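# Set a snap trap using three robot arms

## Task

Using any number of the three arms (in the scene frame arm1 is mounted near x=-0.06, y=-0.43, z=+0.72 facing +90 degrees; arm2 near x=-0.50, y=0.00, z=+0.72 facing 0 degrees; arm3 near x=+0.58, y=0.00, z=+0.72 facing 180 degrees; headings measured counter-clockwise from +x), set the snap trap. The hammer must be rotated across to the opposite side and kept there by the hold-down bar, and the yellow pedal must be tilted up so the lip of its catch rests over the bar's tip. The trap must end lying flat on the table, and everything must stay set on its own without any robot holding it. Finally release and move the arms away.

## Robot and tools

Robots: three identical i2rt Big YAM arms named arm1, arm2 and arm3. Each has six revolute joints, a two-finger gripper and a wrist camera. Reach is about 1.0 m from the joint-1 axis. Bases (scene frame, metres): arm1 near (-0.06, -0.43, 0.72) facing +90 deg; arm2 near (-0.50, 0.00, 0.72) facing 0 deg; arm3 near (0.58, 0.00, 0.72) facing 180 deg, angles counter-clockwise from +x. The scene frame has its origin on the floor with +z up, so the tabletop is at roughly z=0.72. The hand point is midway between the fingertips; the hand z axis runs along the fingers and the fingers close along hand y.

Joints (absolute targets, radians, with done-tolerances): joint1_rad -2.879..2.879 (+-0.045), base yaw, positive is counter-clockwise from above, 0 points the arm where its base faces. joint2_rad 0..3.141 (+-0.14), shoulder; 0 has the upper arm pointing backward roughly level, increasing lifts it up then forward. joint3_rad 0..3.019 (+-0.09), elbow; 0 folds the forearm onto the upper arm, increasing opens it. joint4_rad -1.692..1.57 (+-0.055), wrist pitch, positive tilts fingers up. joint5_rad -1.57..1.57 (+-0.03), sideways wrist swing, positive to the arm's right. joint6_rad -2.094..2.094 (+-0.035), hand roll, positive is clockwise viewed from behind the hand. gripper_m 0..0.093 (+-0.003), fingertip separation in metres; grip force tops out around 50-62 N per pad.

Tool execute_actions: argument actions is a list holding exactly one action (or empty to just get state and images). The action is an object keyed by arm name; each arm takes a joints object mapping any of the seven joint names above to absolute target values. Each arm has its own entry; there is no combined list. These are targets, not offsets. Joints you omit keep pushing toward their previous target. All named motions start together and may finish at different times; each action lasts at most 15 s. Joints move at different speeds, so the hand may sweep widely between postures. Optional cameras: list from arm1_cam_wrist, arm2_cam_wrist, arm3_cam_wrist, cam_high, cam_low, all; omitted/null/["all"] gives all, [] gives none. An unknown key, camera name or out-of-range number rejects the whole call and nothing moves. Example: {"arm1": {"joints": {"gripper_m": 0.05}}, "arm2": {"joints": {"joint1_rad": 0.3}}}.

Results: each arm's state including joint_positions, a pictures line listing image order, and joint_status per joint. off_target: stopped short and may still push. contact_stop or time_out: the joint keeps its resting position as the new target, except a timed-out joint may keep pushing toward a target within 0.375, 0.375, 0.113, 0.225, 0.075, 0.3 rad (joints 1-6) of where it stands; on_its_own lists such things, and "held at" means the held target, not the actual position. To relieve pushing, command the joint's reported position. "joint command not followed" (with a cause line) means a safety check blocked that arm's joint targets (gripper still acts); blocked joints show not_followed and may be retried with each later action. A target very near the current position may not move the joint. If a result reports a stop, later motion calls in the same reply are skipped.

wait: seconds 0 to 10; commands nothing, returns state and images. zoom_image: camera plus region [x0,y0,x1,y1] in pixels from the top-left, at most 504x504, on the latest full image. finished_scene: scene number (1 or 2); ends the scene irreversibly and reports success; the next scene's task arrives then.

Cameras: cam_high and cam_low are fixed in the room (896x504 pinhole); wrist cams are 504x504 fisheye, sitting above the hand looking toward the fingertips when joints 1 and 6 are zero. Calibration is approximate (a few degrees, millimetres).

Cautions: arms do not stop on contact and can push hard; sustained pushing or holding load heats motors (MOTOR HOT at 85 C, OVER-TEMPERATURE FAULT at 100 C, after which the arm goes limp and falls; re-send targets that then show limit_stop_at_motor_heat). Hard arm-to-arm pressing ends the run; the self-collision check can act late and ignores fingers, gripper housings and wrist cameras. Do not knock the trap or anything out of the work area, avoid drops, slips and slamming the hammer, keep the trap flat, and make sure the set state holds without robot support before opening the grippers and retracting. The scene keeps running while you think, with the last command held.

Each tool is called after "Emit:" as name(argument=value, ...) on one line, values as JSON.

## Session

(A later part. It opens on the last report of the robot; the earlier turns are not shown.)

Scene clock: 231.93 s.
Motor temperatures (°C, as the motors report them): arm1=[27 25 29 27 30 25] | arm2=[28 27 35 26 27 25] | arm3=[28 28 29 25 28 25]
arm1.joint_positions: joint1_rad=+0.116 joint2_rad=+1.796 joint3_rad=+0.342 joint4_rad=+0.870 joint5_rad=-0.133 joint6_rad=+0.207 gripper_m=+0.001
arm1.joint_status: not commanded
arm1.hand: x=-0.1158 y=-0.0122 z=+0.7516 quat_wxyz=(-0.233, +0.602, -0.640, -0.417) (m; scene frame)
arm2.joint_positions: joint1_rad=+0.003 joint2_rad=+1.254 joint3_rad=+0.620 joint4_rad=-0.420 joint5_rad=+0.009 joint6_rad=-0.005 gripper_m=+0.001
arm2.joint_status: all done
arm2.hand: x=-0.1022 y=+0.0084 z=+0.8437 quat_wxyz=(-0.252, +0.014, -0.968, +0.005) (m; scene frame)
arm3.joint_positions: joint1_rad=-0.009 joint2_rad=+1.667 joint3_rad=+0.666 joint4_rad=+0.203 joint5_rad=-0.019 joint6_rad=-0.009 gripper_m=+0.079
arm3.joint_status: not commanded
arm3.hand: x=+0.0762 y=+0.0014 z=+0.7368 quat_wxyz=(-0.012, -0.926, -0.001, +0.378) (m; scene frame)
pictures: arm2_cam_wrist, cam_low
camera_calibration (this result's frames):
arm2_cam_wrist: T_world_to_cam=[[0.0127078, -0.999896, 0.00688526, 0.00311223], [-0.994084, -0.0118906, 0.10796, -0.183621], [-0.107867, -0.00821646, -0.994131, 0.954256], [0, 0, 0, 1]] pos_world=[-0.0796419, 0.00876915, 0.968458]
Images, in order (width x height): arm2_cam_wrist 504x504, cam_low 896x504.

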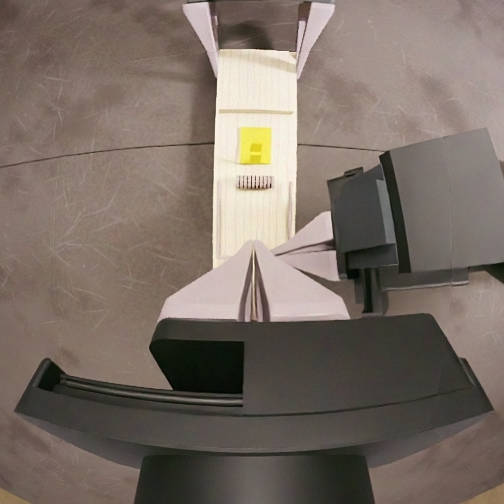

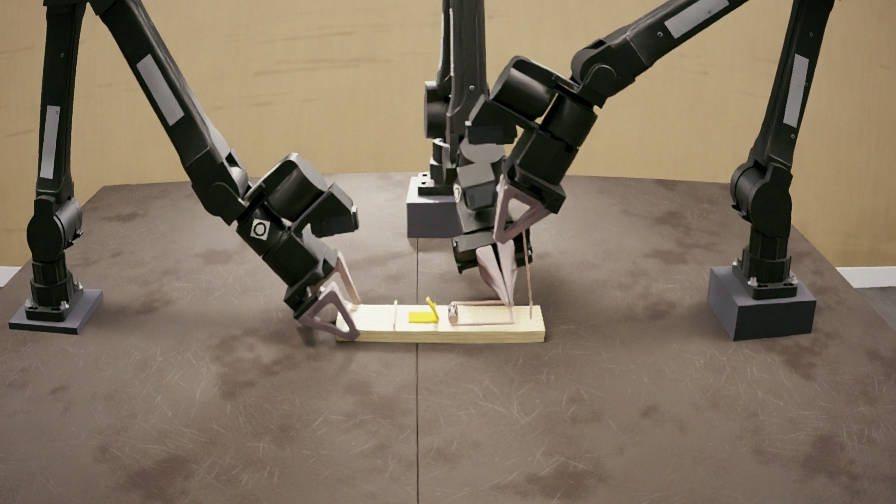

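Emit:
execute_actions(actions=[{"arm2":{"joints":{"joint3_rad":0.705,"joint2_rad":1.275}}}], cameras=["cam_low"])

Emit:
execute_actions(actions=[{"arm2":{"joints":{"gripper_m":0.015}}}], cameras=["cam_low","arm2_cam_wrist"])

Scene clock: 240.07 s.
Motor temperatures (°C, as the motors report them): arm1=[27 25 29 27 30 25] | arm2=[28 27 36 26 27 25] | arm3=[28 28 29 25 28 25]
arm1.joint_positions: joint1_rad=+0.116 joint2_rad=+1.796 joint3_rad=+0.342 joint4_rad=+0.870 joint5_rad=-0.133 joint6_rad=+0.207 gripper_m=+0.001
arm1.joint_status: not commanded
arm1.hand: x=-0.1158 y=-0.0122 z=+0.7516 quat_wxyz=(-0.233, +0.602, -0.640, -0.417) (m; scene frame)
arm2.joint_positions: joint1_rad=+0.003 joint2_rad=+1.274 joint3_rad=+0.636 joint4_rad=-0.420 joint5_rad=+0.010 joint6_rad=-0.005 gripper_m=+0.001
arm2.joint_status: all done
arm2.hand: x=-0.0963 y=+0.0083 z=+0.8430 quat_wxyz=(-0.250, +0.014, -0.968, +0.006) (m; scene frame)
arm3.joint_positions: joint1_rad=-0.009 joint2_rad=+1.667 joint3_rad=+0.666 joint4_rad=+0.203 joint5_rad=-0.019 joint6_rad=-0.009 gripper_m=+0.079
arm3.joint_status: not commanded
arm3.hand: x=+0.0762 y=+0.0014 z=+0.7368 quat_wxyz=(-0.012, -0.926, -0.001, +0.378) (m; scene frame)
pictures: cam_low
Images, in order (width x height): cam_low 896x504.

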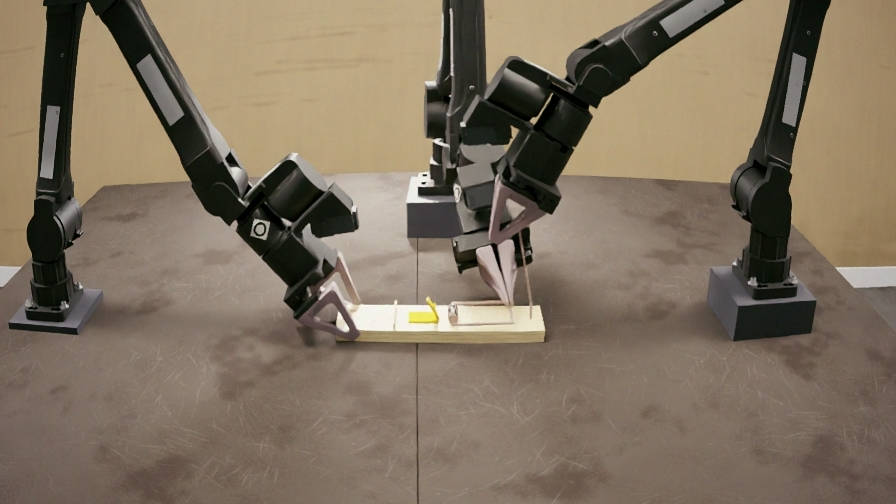

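Scene clock: 240.67 s.
Motor temperatures (°C, as the motors report them): arm1=[27 25 29 27 30 25] | arm2=[28 27 36 26 27 25] | arm3=[28 28 29 25 28 25]
arm1.joint_positions: joint1_rad=+0.116 joint2_rad=+1.796 joint3_rad=+0.342 joint4_rad=+0.870 joint5_rad=-0.133 joint6_rad=+0.207 gripper_m=+0.001
arm1.joint_status: not commanded
arm1.hand: x=-0.1158 y=-0.0122 z=+0.7516 quat_wxyz=(-0.233, +0.602, -0.640, -0.417) (m; scene frame)
arm2.joint_positions: joint1_rad=+0.003 joint2_rad=+1.274 joint3_rad=+0.672 joint4_rad=-0.411 joint5_rad=+0.004 joint6_rad=-0.005 gripper_m=+0.015
arm2.joint_status: all done
arm2.hand: x=-0.0783 y=+0.0101 z=+0.8601 quat_wxyz=(-0.273, +0.015, -0.962, +0.003) (m; scene frame)
arm3.joint_positions: joint1_rad=-0.009 joint2_rad=+1.667 joint3_rad=+0.666 joint4_rad=+0.203 joint5_rad=-0.018 joint6_rad=-0.009 gripper_m=+0.079
arm3.joint_status: not commanded
arm3.hand: x=+0.0762 y=+0.0014 z=+0.7368 quat_wxyz=(-0.012, -0.926, -0.001, +0.378) (m; scene frame)
pictures: arm2_cam_wrist, cam_low
camera_calibration (this result's frames):
arm2_cam_wrist: T_world_to_cam=[[0.0155225, -0.999878, 0.00180398, 0.00892141], [-0.997736, -0.0153711, 0.0654745, -0.125284], [-0.0654388, -0.00281623, -0.997853, 0.979613], [0, 0, 0, 1]] pos_world=[-0.0610346, 0.00975337, 0.985697]
Images, in order (width x height): arm2_cam_wrist 504x504, cam_low 896x504.

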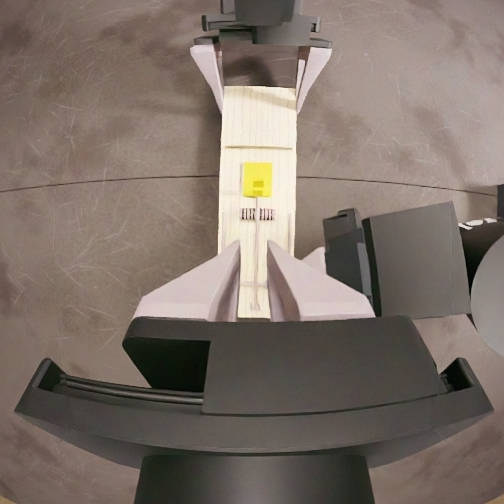

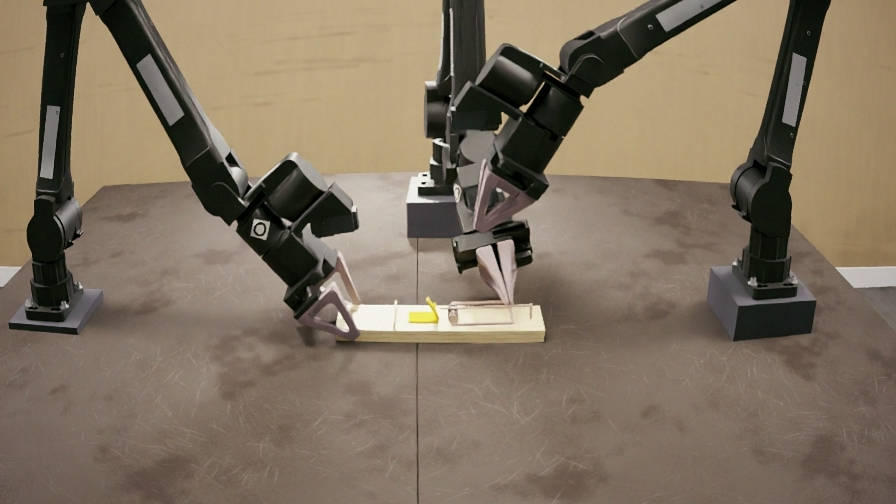

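Emit:
execute_actions(actions=[{"arm2":{"joints":{"joint2_rad":0.9}},"arm3":{"joints":{"gripper_m":0.093,"joint2_rad":1.655,"joint3_rad":0.67}}}], cameras=[])

Emit:
execute_actions(actions=[{"arm2":{"joints":{"joint2_rad":0.45,"joint3_rad":0.5}},"arm3":{"joints":{"joint2_rad":1.57,"joint3_rad":0.72}}}], cameras=[])

Emit:
execute_actions(actions=[{"arm3":{"joints":{"gripper_m":0,"joint2_rad":1.70,"joint3_rad":0.855,"joint4_rad":0.2,"joint5_rad":0,"joint6_rad":0}}}], cameras=["cam_low","arm3_cam_wrist"])

Scene clock: 249.37 s.
Motor temperatures (°C, as the motors report them): arm1=[27 25 29 27 30 25] | arm2=[28 27 36 26 27 25] | arm3=[28 28 29 25 27 25]
arm1.joint_positions: joint1_rad=+0.116 joint2_rad=+1.799 joint3_rad=+0.342 joint4_rad=+0.870 joint5_rad=-0.134 joint6_rad=+0.207 gripper_m=+0.001
arm1.joint_status: not commanded
arm1.hand: x=-0.1159 y=-0.0126 z=+0.7505 quat_wxyz=(-0.232, +0.602, -0.641, -0.416) (m; scene frame)
arm2.joint_positions: joint1_rad=+0.003 joint2_rad=+0.888 joint3_rad=+0.672 joint4_rad=-0.411 joint5_rad=+0.004 joint6_rad=-0.005 gripper_m=+0.015
arm2.joint_status: all done
arm2.hand: x=-0.0905 y=+0.0108 z=+1.0137 quat_wxyz=(-0.452, +0.014, -0.892, +0.000) (m; scene frame)
arm3.joint_positions: joint1_rad=-0.009 joint2_rad=+1.665 joint3_rad=+0.666 joint4_rad=+0.198 joint5_rad=-0.018 joint6_rad=-0.010 gripper_m=+0.093
arm3.joint_status: all done
arm3.hand: x=+0.0768 y=+0.0015 z=+0.7369 quat_wxyz=(-0.012, -0.926, -0.001, +0.376) (m; scene frame)
pictures: none
No camera images: the call's "cameras" was empty. Leave "cameras" out to get every camera's image.

Scene clock: 250.63 s.
Motor temperatures (°C, as the motors report them): arm1=[27 25 29 27 30 25] | arm2=[28 27 36 26 27 25] | arm3=[28 28 29 25 27 25]
arm1.joint_positions: joint1_rad=+0.116 joint2_rad=+1.799 joint3_rad=+0.342 joint4_rad=+0.870 joint5_rad=-0.134 joint6_rad=+0.207 gripper_m=+0.001
arm1.joint_status: not commanded
arm1.hand: x=-0.1159 y=-0.0126 z=+0.7505 quat_wxyz=(-0.232, +0.602, -0.641, -0.416) (m; scene frame)
arm2.joint_positions: joint1_rad=+0.003 joint2_rad=+0.448 joint3_rad=+0.492 joint4_rad=-0.407 joint5_rad=+0.004 joint6_rad=-0.005 gripper_m=+0.015
arm2.joint_status: all done
arm2.hand: x=-0.1767 y=+0.0090 z=+1.0576 quat_wxyz=(-0.565, +0.013, -0.825, -0.001) (m; scene frame)
arm3.joint_positions: joint1_rad=-0.009 joint2_rad=+1.571 joint3_rad=+0.680 joint4_rad=+0.190 joint5_rad=-0.018 joint6_rad=-0.010 gripper_m=+0.093
arm3.joint_status: all done
arm3.hand: x=+0.0622 y=+0.0024 z=+0.7867 quat_wxyz=(-0.011, -0.907, -0.001, +0.422) (m; scene frame)
pictures: none
No camera images: the call's "cameras" was empty. Leave "cameras" out to get every camera's image.

Scene clock: 251.47 s.
Motor temperatures (°C, as the motors report them): arm1=[27 25 29 27 30 25] | arm2=[28 27 36 26 27 25] | arm3=[28 28 29 25 27 25]
arm1.joint_positions: joint1_rad=+0.116 joint2_rad=+1.799 joint3_rad=+0.342 joint4_rad=+0.870 joint5_rad=-0.134 joint6_rad=+0.207 gripper_m=+0.001
arm1.joint_status: not commanded
arm1.hand: x=-0.1159 y=-0.0126 z=+0.7505 quat_wxyz=(-0.232, +0.602, -0.641, -0.416) (m; scene frame)
arm2.joint_positions: joint1_rad=+0.003 joint2_rad=+0.448 joint3_rad=+0.492 joint4_rad=-0.407 joint5_rad=+0.004 joint6_rad=-0.005 gripper_m=+0.015
arm2.joint_status: not commanded
arm2.hand: x=-0.1767 y=+0.0090 z=+1.0576 quat_wxyz=(-0.565, +0.013, -0.825, -0.001) (m; scene frame)
arm3.joint_positions: joint1_rad=-0.009 joint2_rad=+1.708 joint3_rad=+0.814 joint4_rad=+0.190 joint5_rad=-0.002 joint6_rad=-0.010 gripper_m=+0.001
arm3.joint_status: all done
arm3.hand: x=+0.0124 y=+0.0052 z=+0.7725 quat_wxyz=(-0.004, -0.907, +0.002, +0.420) (m; scene frame)
pictures: arm3_cam_wrist, cam_low
camera_calibration (this result's frames):
arm3_cam_wrist: T_world_to_cam=[[0.00734397, 0.999973, 0.000434438, -0.00662593], [0.971102, -0.0070283, -0.23856, 0.181258], [-0.238551, 0.00217386, -0.971128, 0.876487], [0, 0, 0, 1]] pos_world=[0.0331147, 0.00599433, 0.894425]
Images, in order (width x height): arm3_cam_wrist 504x504, cam_low 896x504.

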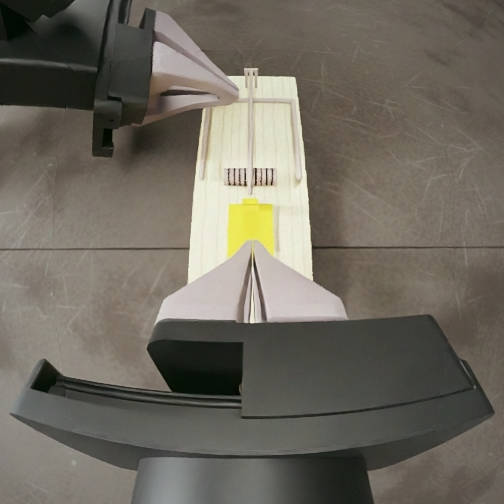

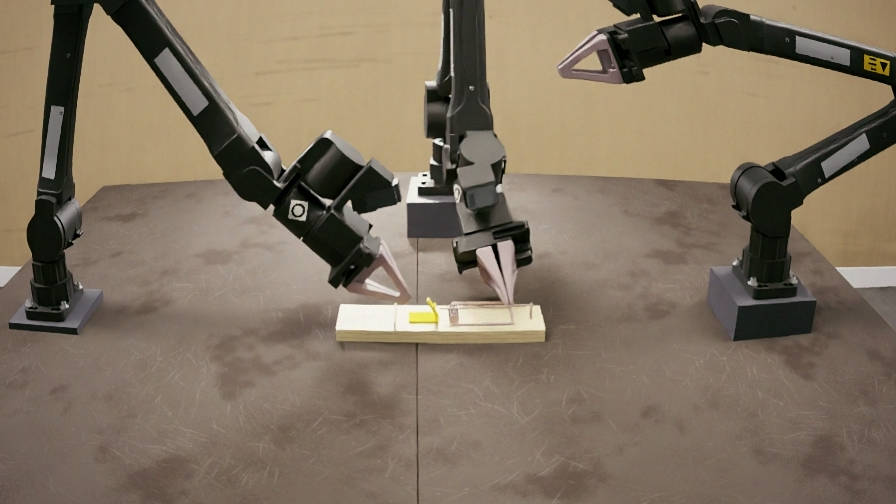

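Emit:
execute_actions(actions=[{"arm3":{"joints":{"joint1_rad":0.004,"joint2_rad":1.755,"joint3_rad":0.905}}}], cameras=[])

Emit:
execute_actions(actions=[{"arm3":{"joints":{"joint2_rad":1.78,"joint3_rad":0.955}}}], cameras=["cam_low","arm3_cam_wrist"])

Emit:
zoom_image(camera="cam_low", region=[370,250,550,350])

Scene clock: 259.10 s.
Motor temperatures (°C, as the motors report them): arm1=[27 25 29 27 30 25] | arm2=[28 27 36 26 27 25] | arm3=[28 29 30 25 27 25]
arm1.joint_positions: joint1_rad=+0.116 joint2_rad=+1.799 joint3_rad=+0.342 joint4_rad=+0.870 joint5_rad=-0.134 joint6_rad=+0.207 gripper_m=+0.001
arm1.joint_status: not commanded
arm1.hand: x=-0.1159 y=-0.0126 z=+0.7505 quat_wxyz=(-0.232, +0.602, -0.641, -0.416) (m; scene frame)
arm2.joint_positions: joint1_rad=+0.003 joint2_rad=+0.448 joint3_rad=+0.492 joint4_rad=-0.407 joint5_rad=+0.004 joint6_rad=-0.005 gripper_m=+0.015
arm2.joint_status: not commanded
arm2.hand: x=-0.1767 y=+0.0090 z=+1.0576 quat_wxyz=(-0.565, +0.013, -0.825, -0.001) (m; scene frame)
arm3.joint_positions: joint1_rad=-0.009 joint2_rad=+1.757 joint3_rad=+0.861 joint4_rad=+0.190 joint5_rad=-0.002 joint6_rad=-0.010 gripper_m=+0.001
arm3.joint_status: all done
arm3.hand: x=-0.0043 y=+0.0053 z=+0.7652 quat_wxyz=(-0.004, -0.908, +0.002, +0.419) (m; scene frame)
pictures: none
No camera images: the call's "cameras" was empty. Leave "cameras" out to get every camera's image.

Scene clock: 259.77 s.
Motor temperatures (°C, as the motors report them): arm1=[27 25 29 27 30 25] | arm2=[28 27 36 26 27 25] | arm3=[28 29 30 25 27 25]
arm1.joint_positions: joint1_rad=+0.116 joint2_rad=+1.801 joint3_rad=+0.342 joint4_rad=+0.870 joint5_rad=-0.138 joint6_rad=+0.207 gripper_m=+0.001
arm1.joint_status: not commanded
arm1.hand: x=-0.1166 y=-0.0130 z=+0.7498 quat_wxyz=(-0.230, +0.603, -0.640, -0.416) (m; scene frame)
arm2.joint_positions: joint1_rad=+0.003 joint2_rad=+0.448 joint3_rad=+0.492 joint4_rad=-0.407 joint5_rad=+0.004 joint6_rad=-0.005 gripper_m=+0.015
arm2.joint_status: not commanded
arm2.hand: x=-0.1767 y=+0.0090 z=+1.0576 quat_wxyz=(-0.565, +0.013, -0.825, -0.001) (m; scene frame)
arm3.joint_positions: joint1_rad=-0.009 joint2_rad=+1.780 joint3_rad=+0.901 joint4_rad=+0.190 joint5_rad=-0.001 joint6_rad=-0.010 gripper_m=+0.001
arm3.joint_status: all done
arm3.hand: x=-0.0202 y=+0.0056 z=+0.7692 quat_wxyz=(-0.004, -0.904, +0.002, +0.427) (m; scene frame)
pictures: arm3_cam_wrist, cam_low
camera_calibration (this result's frames):
arm3_cam_wrist: T_world_to_cam=[[0.00845053, 0.999964, 0.00117133, -0.00734035], [0.967539, -0.00788064, -0.252597, 0.222883], [-0.252579, 0.00326789, -0.967571, 0.862472], [0, 0, 0, 1]] pos_world=[0.00225599, 0.00627809, 0.890811]
Images, in order (width x height): arm3_cam_wrist 504x504, cam_low 896x504.

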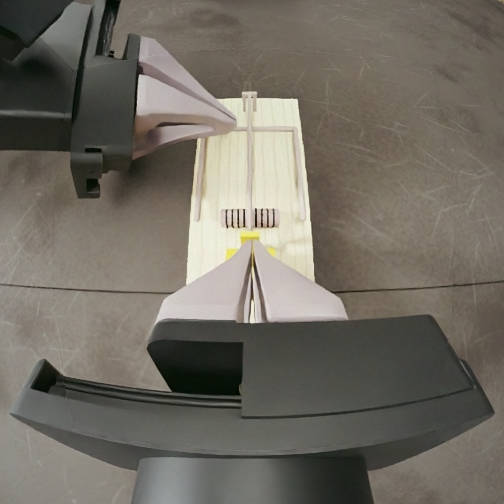

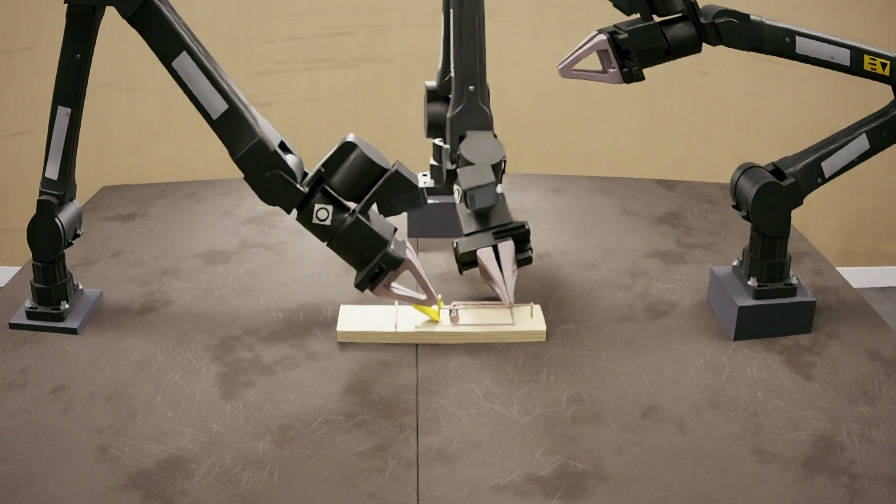

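Region (370, 250, 550, 350) of cam_low's 896x504 image, scaled by 2.800, with more detail than that image has.

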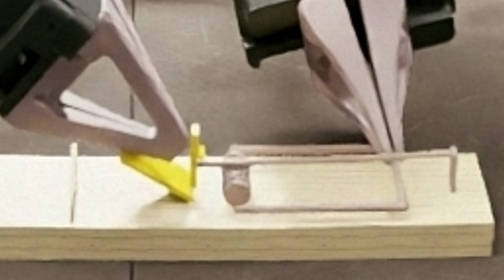

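Lip is over the tip. Ease off arm1.

Emit:
execute_actions(actions=[{"arm1":{"joints":{"joint2_rad":1.79,"joint3_rad":0.33,"joint4_rad":0.85,"gripper_m":0.005}}}], cameras=[])

Emit:
execute_actions(actions=[{"arm1":{"joints":{"joint2_rad":1.74,"joint3_rad":0.31}}}], cameras=["cam_low"])

Emit:
zoom_image(camera="cam_low", region=[370,250,550,350])

Scene clock: 272.83 s.
Motor temperatures (°C, as the motors report them): arm1=[27 25 29 27 30 25] | arm2=[28 27 37 26 27 25] | arm3=[28 29 32 25 27 25]
arm1.joint_positions: joint1_rad=+0.116 joint2_rad=+1.783 joint3_rad=+0.342 joint4_rad=+0.878 joint5_rad=-0.139 joint6_rad=+0.206 gripper_m=+0.005
arm1.joint_status: all done
arm1.hand: x=-0.1172 y=-0.0092 z=+0.7587 quat_wxyz=(-0.237, +0.600, -0.635, -0.425) (m; scene frame)
arm2.joint_positions: joint1_rad=+0.003 joint2_rad=+0.448 joint3_rad=+0.492 joint4_rad=-0.407 joint5_rad=+0.004 joint6_rad=-0.005 gripper_m=+0.015
arm2.joint_status: not commanded
arm2.hand: x=-0.1767 y=+0.0090 z=+1.0576 quat_wxyz=(-0.565, +0.013, -0.825, -0.001) (m; scene frame)
arm3.joint_positions: joint1_rad=-0.009 joint2_rad=+1.780 joint3_rad=+0.901 joint4_rad=+0.190 joint5_rad=-0.001 joint6_rad=-0.010 gripper_m=+0.001
arm3.joint_status: not commanded
arm3.hand: x=-0.0204 y=+0.0056 z=+0.7693 quat_wxyz=(-0.004, -0.904, +0.002, +0.427) (m; scene frame)
pictures: none
No camera images: the call's "cameras" was empty. Leave "cameras" out to get every camera's image.

Scene clock: 273.47 s.
Motor temperatures (°C, as the motors report them): arm1=[27 25 29 27 30 25] | arm2=[28 27 37 26 27 25] | arm3=[28 29 32 25 27 25]
arm1.joint_positions: joint1_rad=+0.116 joint2_rad=+1.750 joint3_rad=+0.317 joint4_rad=+0.861 joint5_rad=-0.139 joint6_rad=+0.206 gripper_m=+0.005
arm1.joint_status: all done
arm1.hand: x=-0.1164 y=-0.0194 z=+0.7615 quat_wxyz=(-0.234, +0.602, -0.637, -0.422) (m; scene frame)
arm2.joint_positions: joint1_rad=+0.003 joint2_rad=+0.448 joint3_rad=+0.492 joint4_rad=-0.407 joint5_rad=+0.004 joint6_rad=-0.005 gripper_m=+0.015
arm2.joint_status: not commanded
arm2.hand: x=-0.1767 y=+0.0090 z=+1.0576 quat_wxyz=(-0.565, +0.013, -0.825, -0.001) (m; scene frame)
arm3.joint_positions: joint1_rad=-0.009 joint2_rad=+1.780 joint3_rad=+0.901 joint4_rad=+0.190 joint5_rad=-0.001 joint6_rad=-0.010 gripper_m=+0.001
arm3.joint_status: not commanded
arm3.hand: x=-0.0204 y=+0.0056 z=+0.7693 quat_wxyz=(-0.004, -0.904, +0.002, +0.427) (m; scene frame)
pictures: cam_low
Images, in order (width x height): cam_low 896x504.

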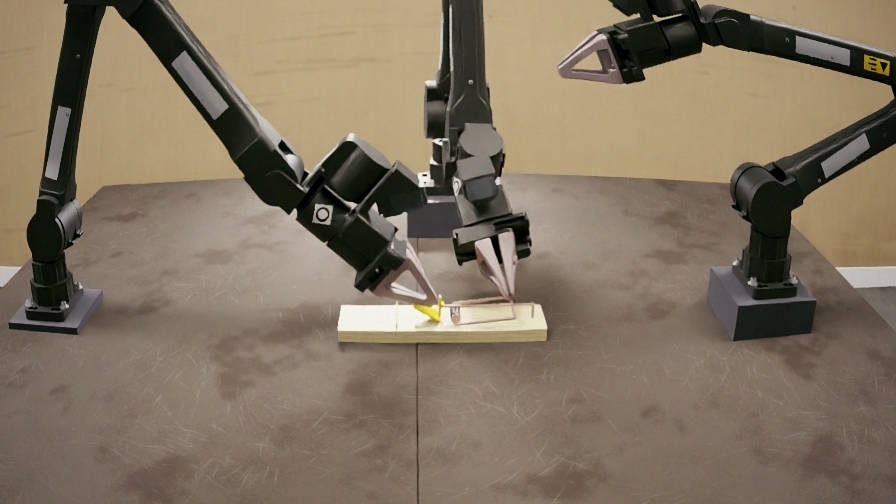

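Region (370, 250, 550, 350) of cam_low's 896x504 image, scaled by 2.800, with more detail than that image has.

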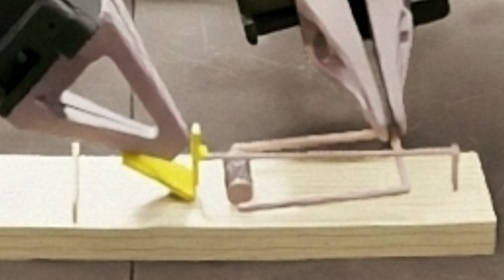

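Emit:
execute_actions(actions=[{"arm1":{"joints":{"joint2_rad":1.69,"joint3_rad":0.29,"gripper_m":0.008}},"arm3":{"joints":{"joint2_rad":1.76,"joint3_rad":0.89}}}], cameras=[])

Emit:
execute_actions(actions=[{"arm1":{"joints":{"joint2_rad":1.4}},"arm3":{"joints":{"joint2_rad":1.68}}}], cameras=[])

Emit:
execute_actions(actions=[{"arm1":{"joints":{"joint2_rad":0.8,"joint4_rad":0}},"arm3":{"joints":{"joint2_rad":1.0,"joint4_rad":-0.6}}}], cameras=["cam_low"])

Scene clock: 283.77 s.
Motor temperatures (°C, as the motors report them): arm1=[27 26 29 27 29 25] | arm2=[28 27 37 26 27 25] | arm3=[28 29 32 25 27 25]
arm1.joint_positions: joint1_rad=+0.116 joint2_rad=+1.697 joint3_rad=+0.295 joint4_rad=+0.859 joint5_rad=-0.139 joint6_rad=+0.206 gripper_m=+0.008
arm1.joint_status: all done
arm1.hand: x=-0.1159 y=-0.0228 z=+0.7764 quat_wxyz=(-0.242, +0.597, -0.631, -0.432) (m; scene frame)
arm2.joint_positions: joint1_rad=+0.003 joint2_rad=+0.448 joint3_rad=+0.492 joint4_rad=-0.407 joint5_rad=+0.004 joint6_rad=-0.005 gripper_m=+0.015
arm2.joint_status: not commanded
arm2.hand: x=-0.1767 y=+0.0090 z=+1.0576 quat_wxyz=(-0.565, +0.013, -0.825, -0.001) (m; scene frame)
arm3.joint_positions: joint1_rad=-0.009 joint2_rad=+1.779 joint3_rad=+0.893 joint4_rad=+0.190 joint5_rad=-0.001 joint6_rad=-0.010 gripper_m=+0.001
arm3.joint_status: all done
arm3.hand: x=-0.0169 y=+0.0056 z=+0.7665 quat_wxyz=(-0.004, -0.906, +0.002, +0.424) (m; scene frame)
pictures: none
No camera images: the call's "cameras" was empty. Leave "cameras" out to get every camera's image.

Scene clock: 284.80 s.
Motor temperatures (°C, as the motors report them): arm1=[27 26 29 27 29 25] | arm2=[28 27 37 26 27 25] | arm3=[28 29 32 25 27 25]
arm1.joint_positions: joint1_rad=+0.116 joint2_rad=+1.397 joint3_rad=+0.295 joint4_rad=+0.855 joint5_rad=-0.139 joint6_rad=+0.206 gripper_m=+0.008
arm1.joint_status: all done
arm1.hand: x=-0.1164 y=-0.0003 z=+0.8964 quat_wxyz=(-0.321, +0.549, -0.564, -0.527) (m; scene frame)
arm2.joint_positions: joint1_rad=+0.003 joint2_rad=+0.448 joint3_rad=+0.492 joint4_rad=-0.407 joint5_rad=+0.004 joint6_rad=-0.005 gripper_m=+0.015
arm2.joint_status: not commanded
arm2.hand: x=-0.1767 y=+0.0090 z=+1.0576 quat_wxyz=(-0.565, +0.013, -0.825, -0.001) (m; scene frame)
arm3.joint_positions: joint1_rad=-0.009 joint2_rad=+1.680 joint3_rad=+0.887 joint4_rad=+0.190 joint5_rad=-0.001 joint6_rad=-0.010 gripper_m=+0.001
arm3.joint_status: all done
arm3.hand: x=-0.0212 y=+0.0064 z=+0.8213 quat_wxyz=(-0.003, -0.885, +0.003, +0.466) (m; scene frame)
pictures: none
No camera images: the call's "cameras" was empty. Leave "cameras" out to get every camera's image.

Scene clock: 286.23 s.
Motor temperatures (°C, as the motors report them): arm1=[27 26 29 27 29 25] | arm2=[28 27 37 26 27 25] | arm3=[28 29 32 25 27 25]
arm1.joint_positions: joint1_rad=+0.116 joint2_rad=+0.803 joint3_rad=+0.295 joint4_rad=+0.010 joint5_rad=-0.139 joint6_rad=+0.206 gripper_m=+0.008
arm1.joint_status: all done
arm1.hand: x=-0.1099 y=-0.0768 z=+0.9294 quat_wxyz=(-0.255, +0.591, -0.621, -0.448) (m; scene frame)
arm2.joint_positions: joint1_rad=+0.003 joint2_rad=+0.448 joint3_rad=+0.492 joint4_rad=-0.407 joint5_rad=+0.004 joint6_rad=-0.005 gripper_m=+0.015
arm2.joint_status: not commanded
arm2.hand: x=-0.1767 y=+0.0090 z=+1.0576 quat_wxyz=(-0.565, +0.013, -0.825, -0.001) (m; scene frame)
arm3.joint_positions: joint1_rad=-0.009 joint2_rad=+0.997 joint3_rad=+0.884 joint4_rad=-0.591 joint5_rad=-0.001 joint6_rad=-0.010 gripper_m=+0.001
arm3.joint_status: all done
arm3.hand: x=+0.1399 y=+0.0081 z=+1.0164 quat_wxyz=(-0.004, -0.907, +0.002, +0.420) (m; scene frame)
pictures: cam_low
Images, in order (width x height): cam_low 896x504.

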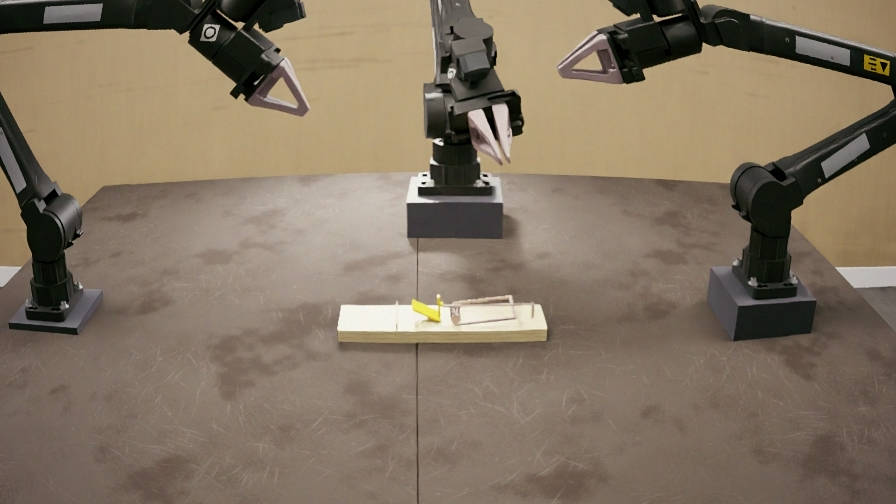

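Emit:
finished_scene(scene=2)

The scene is finished: the task was done.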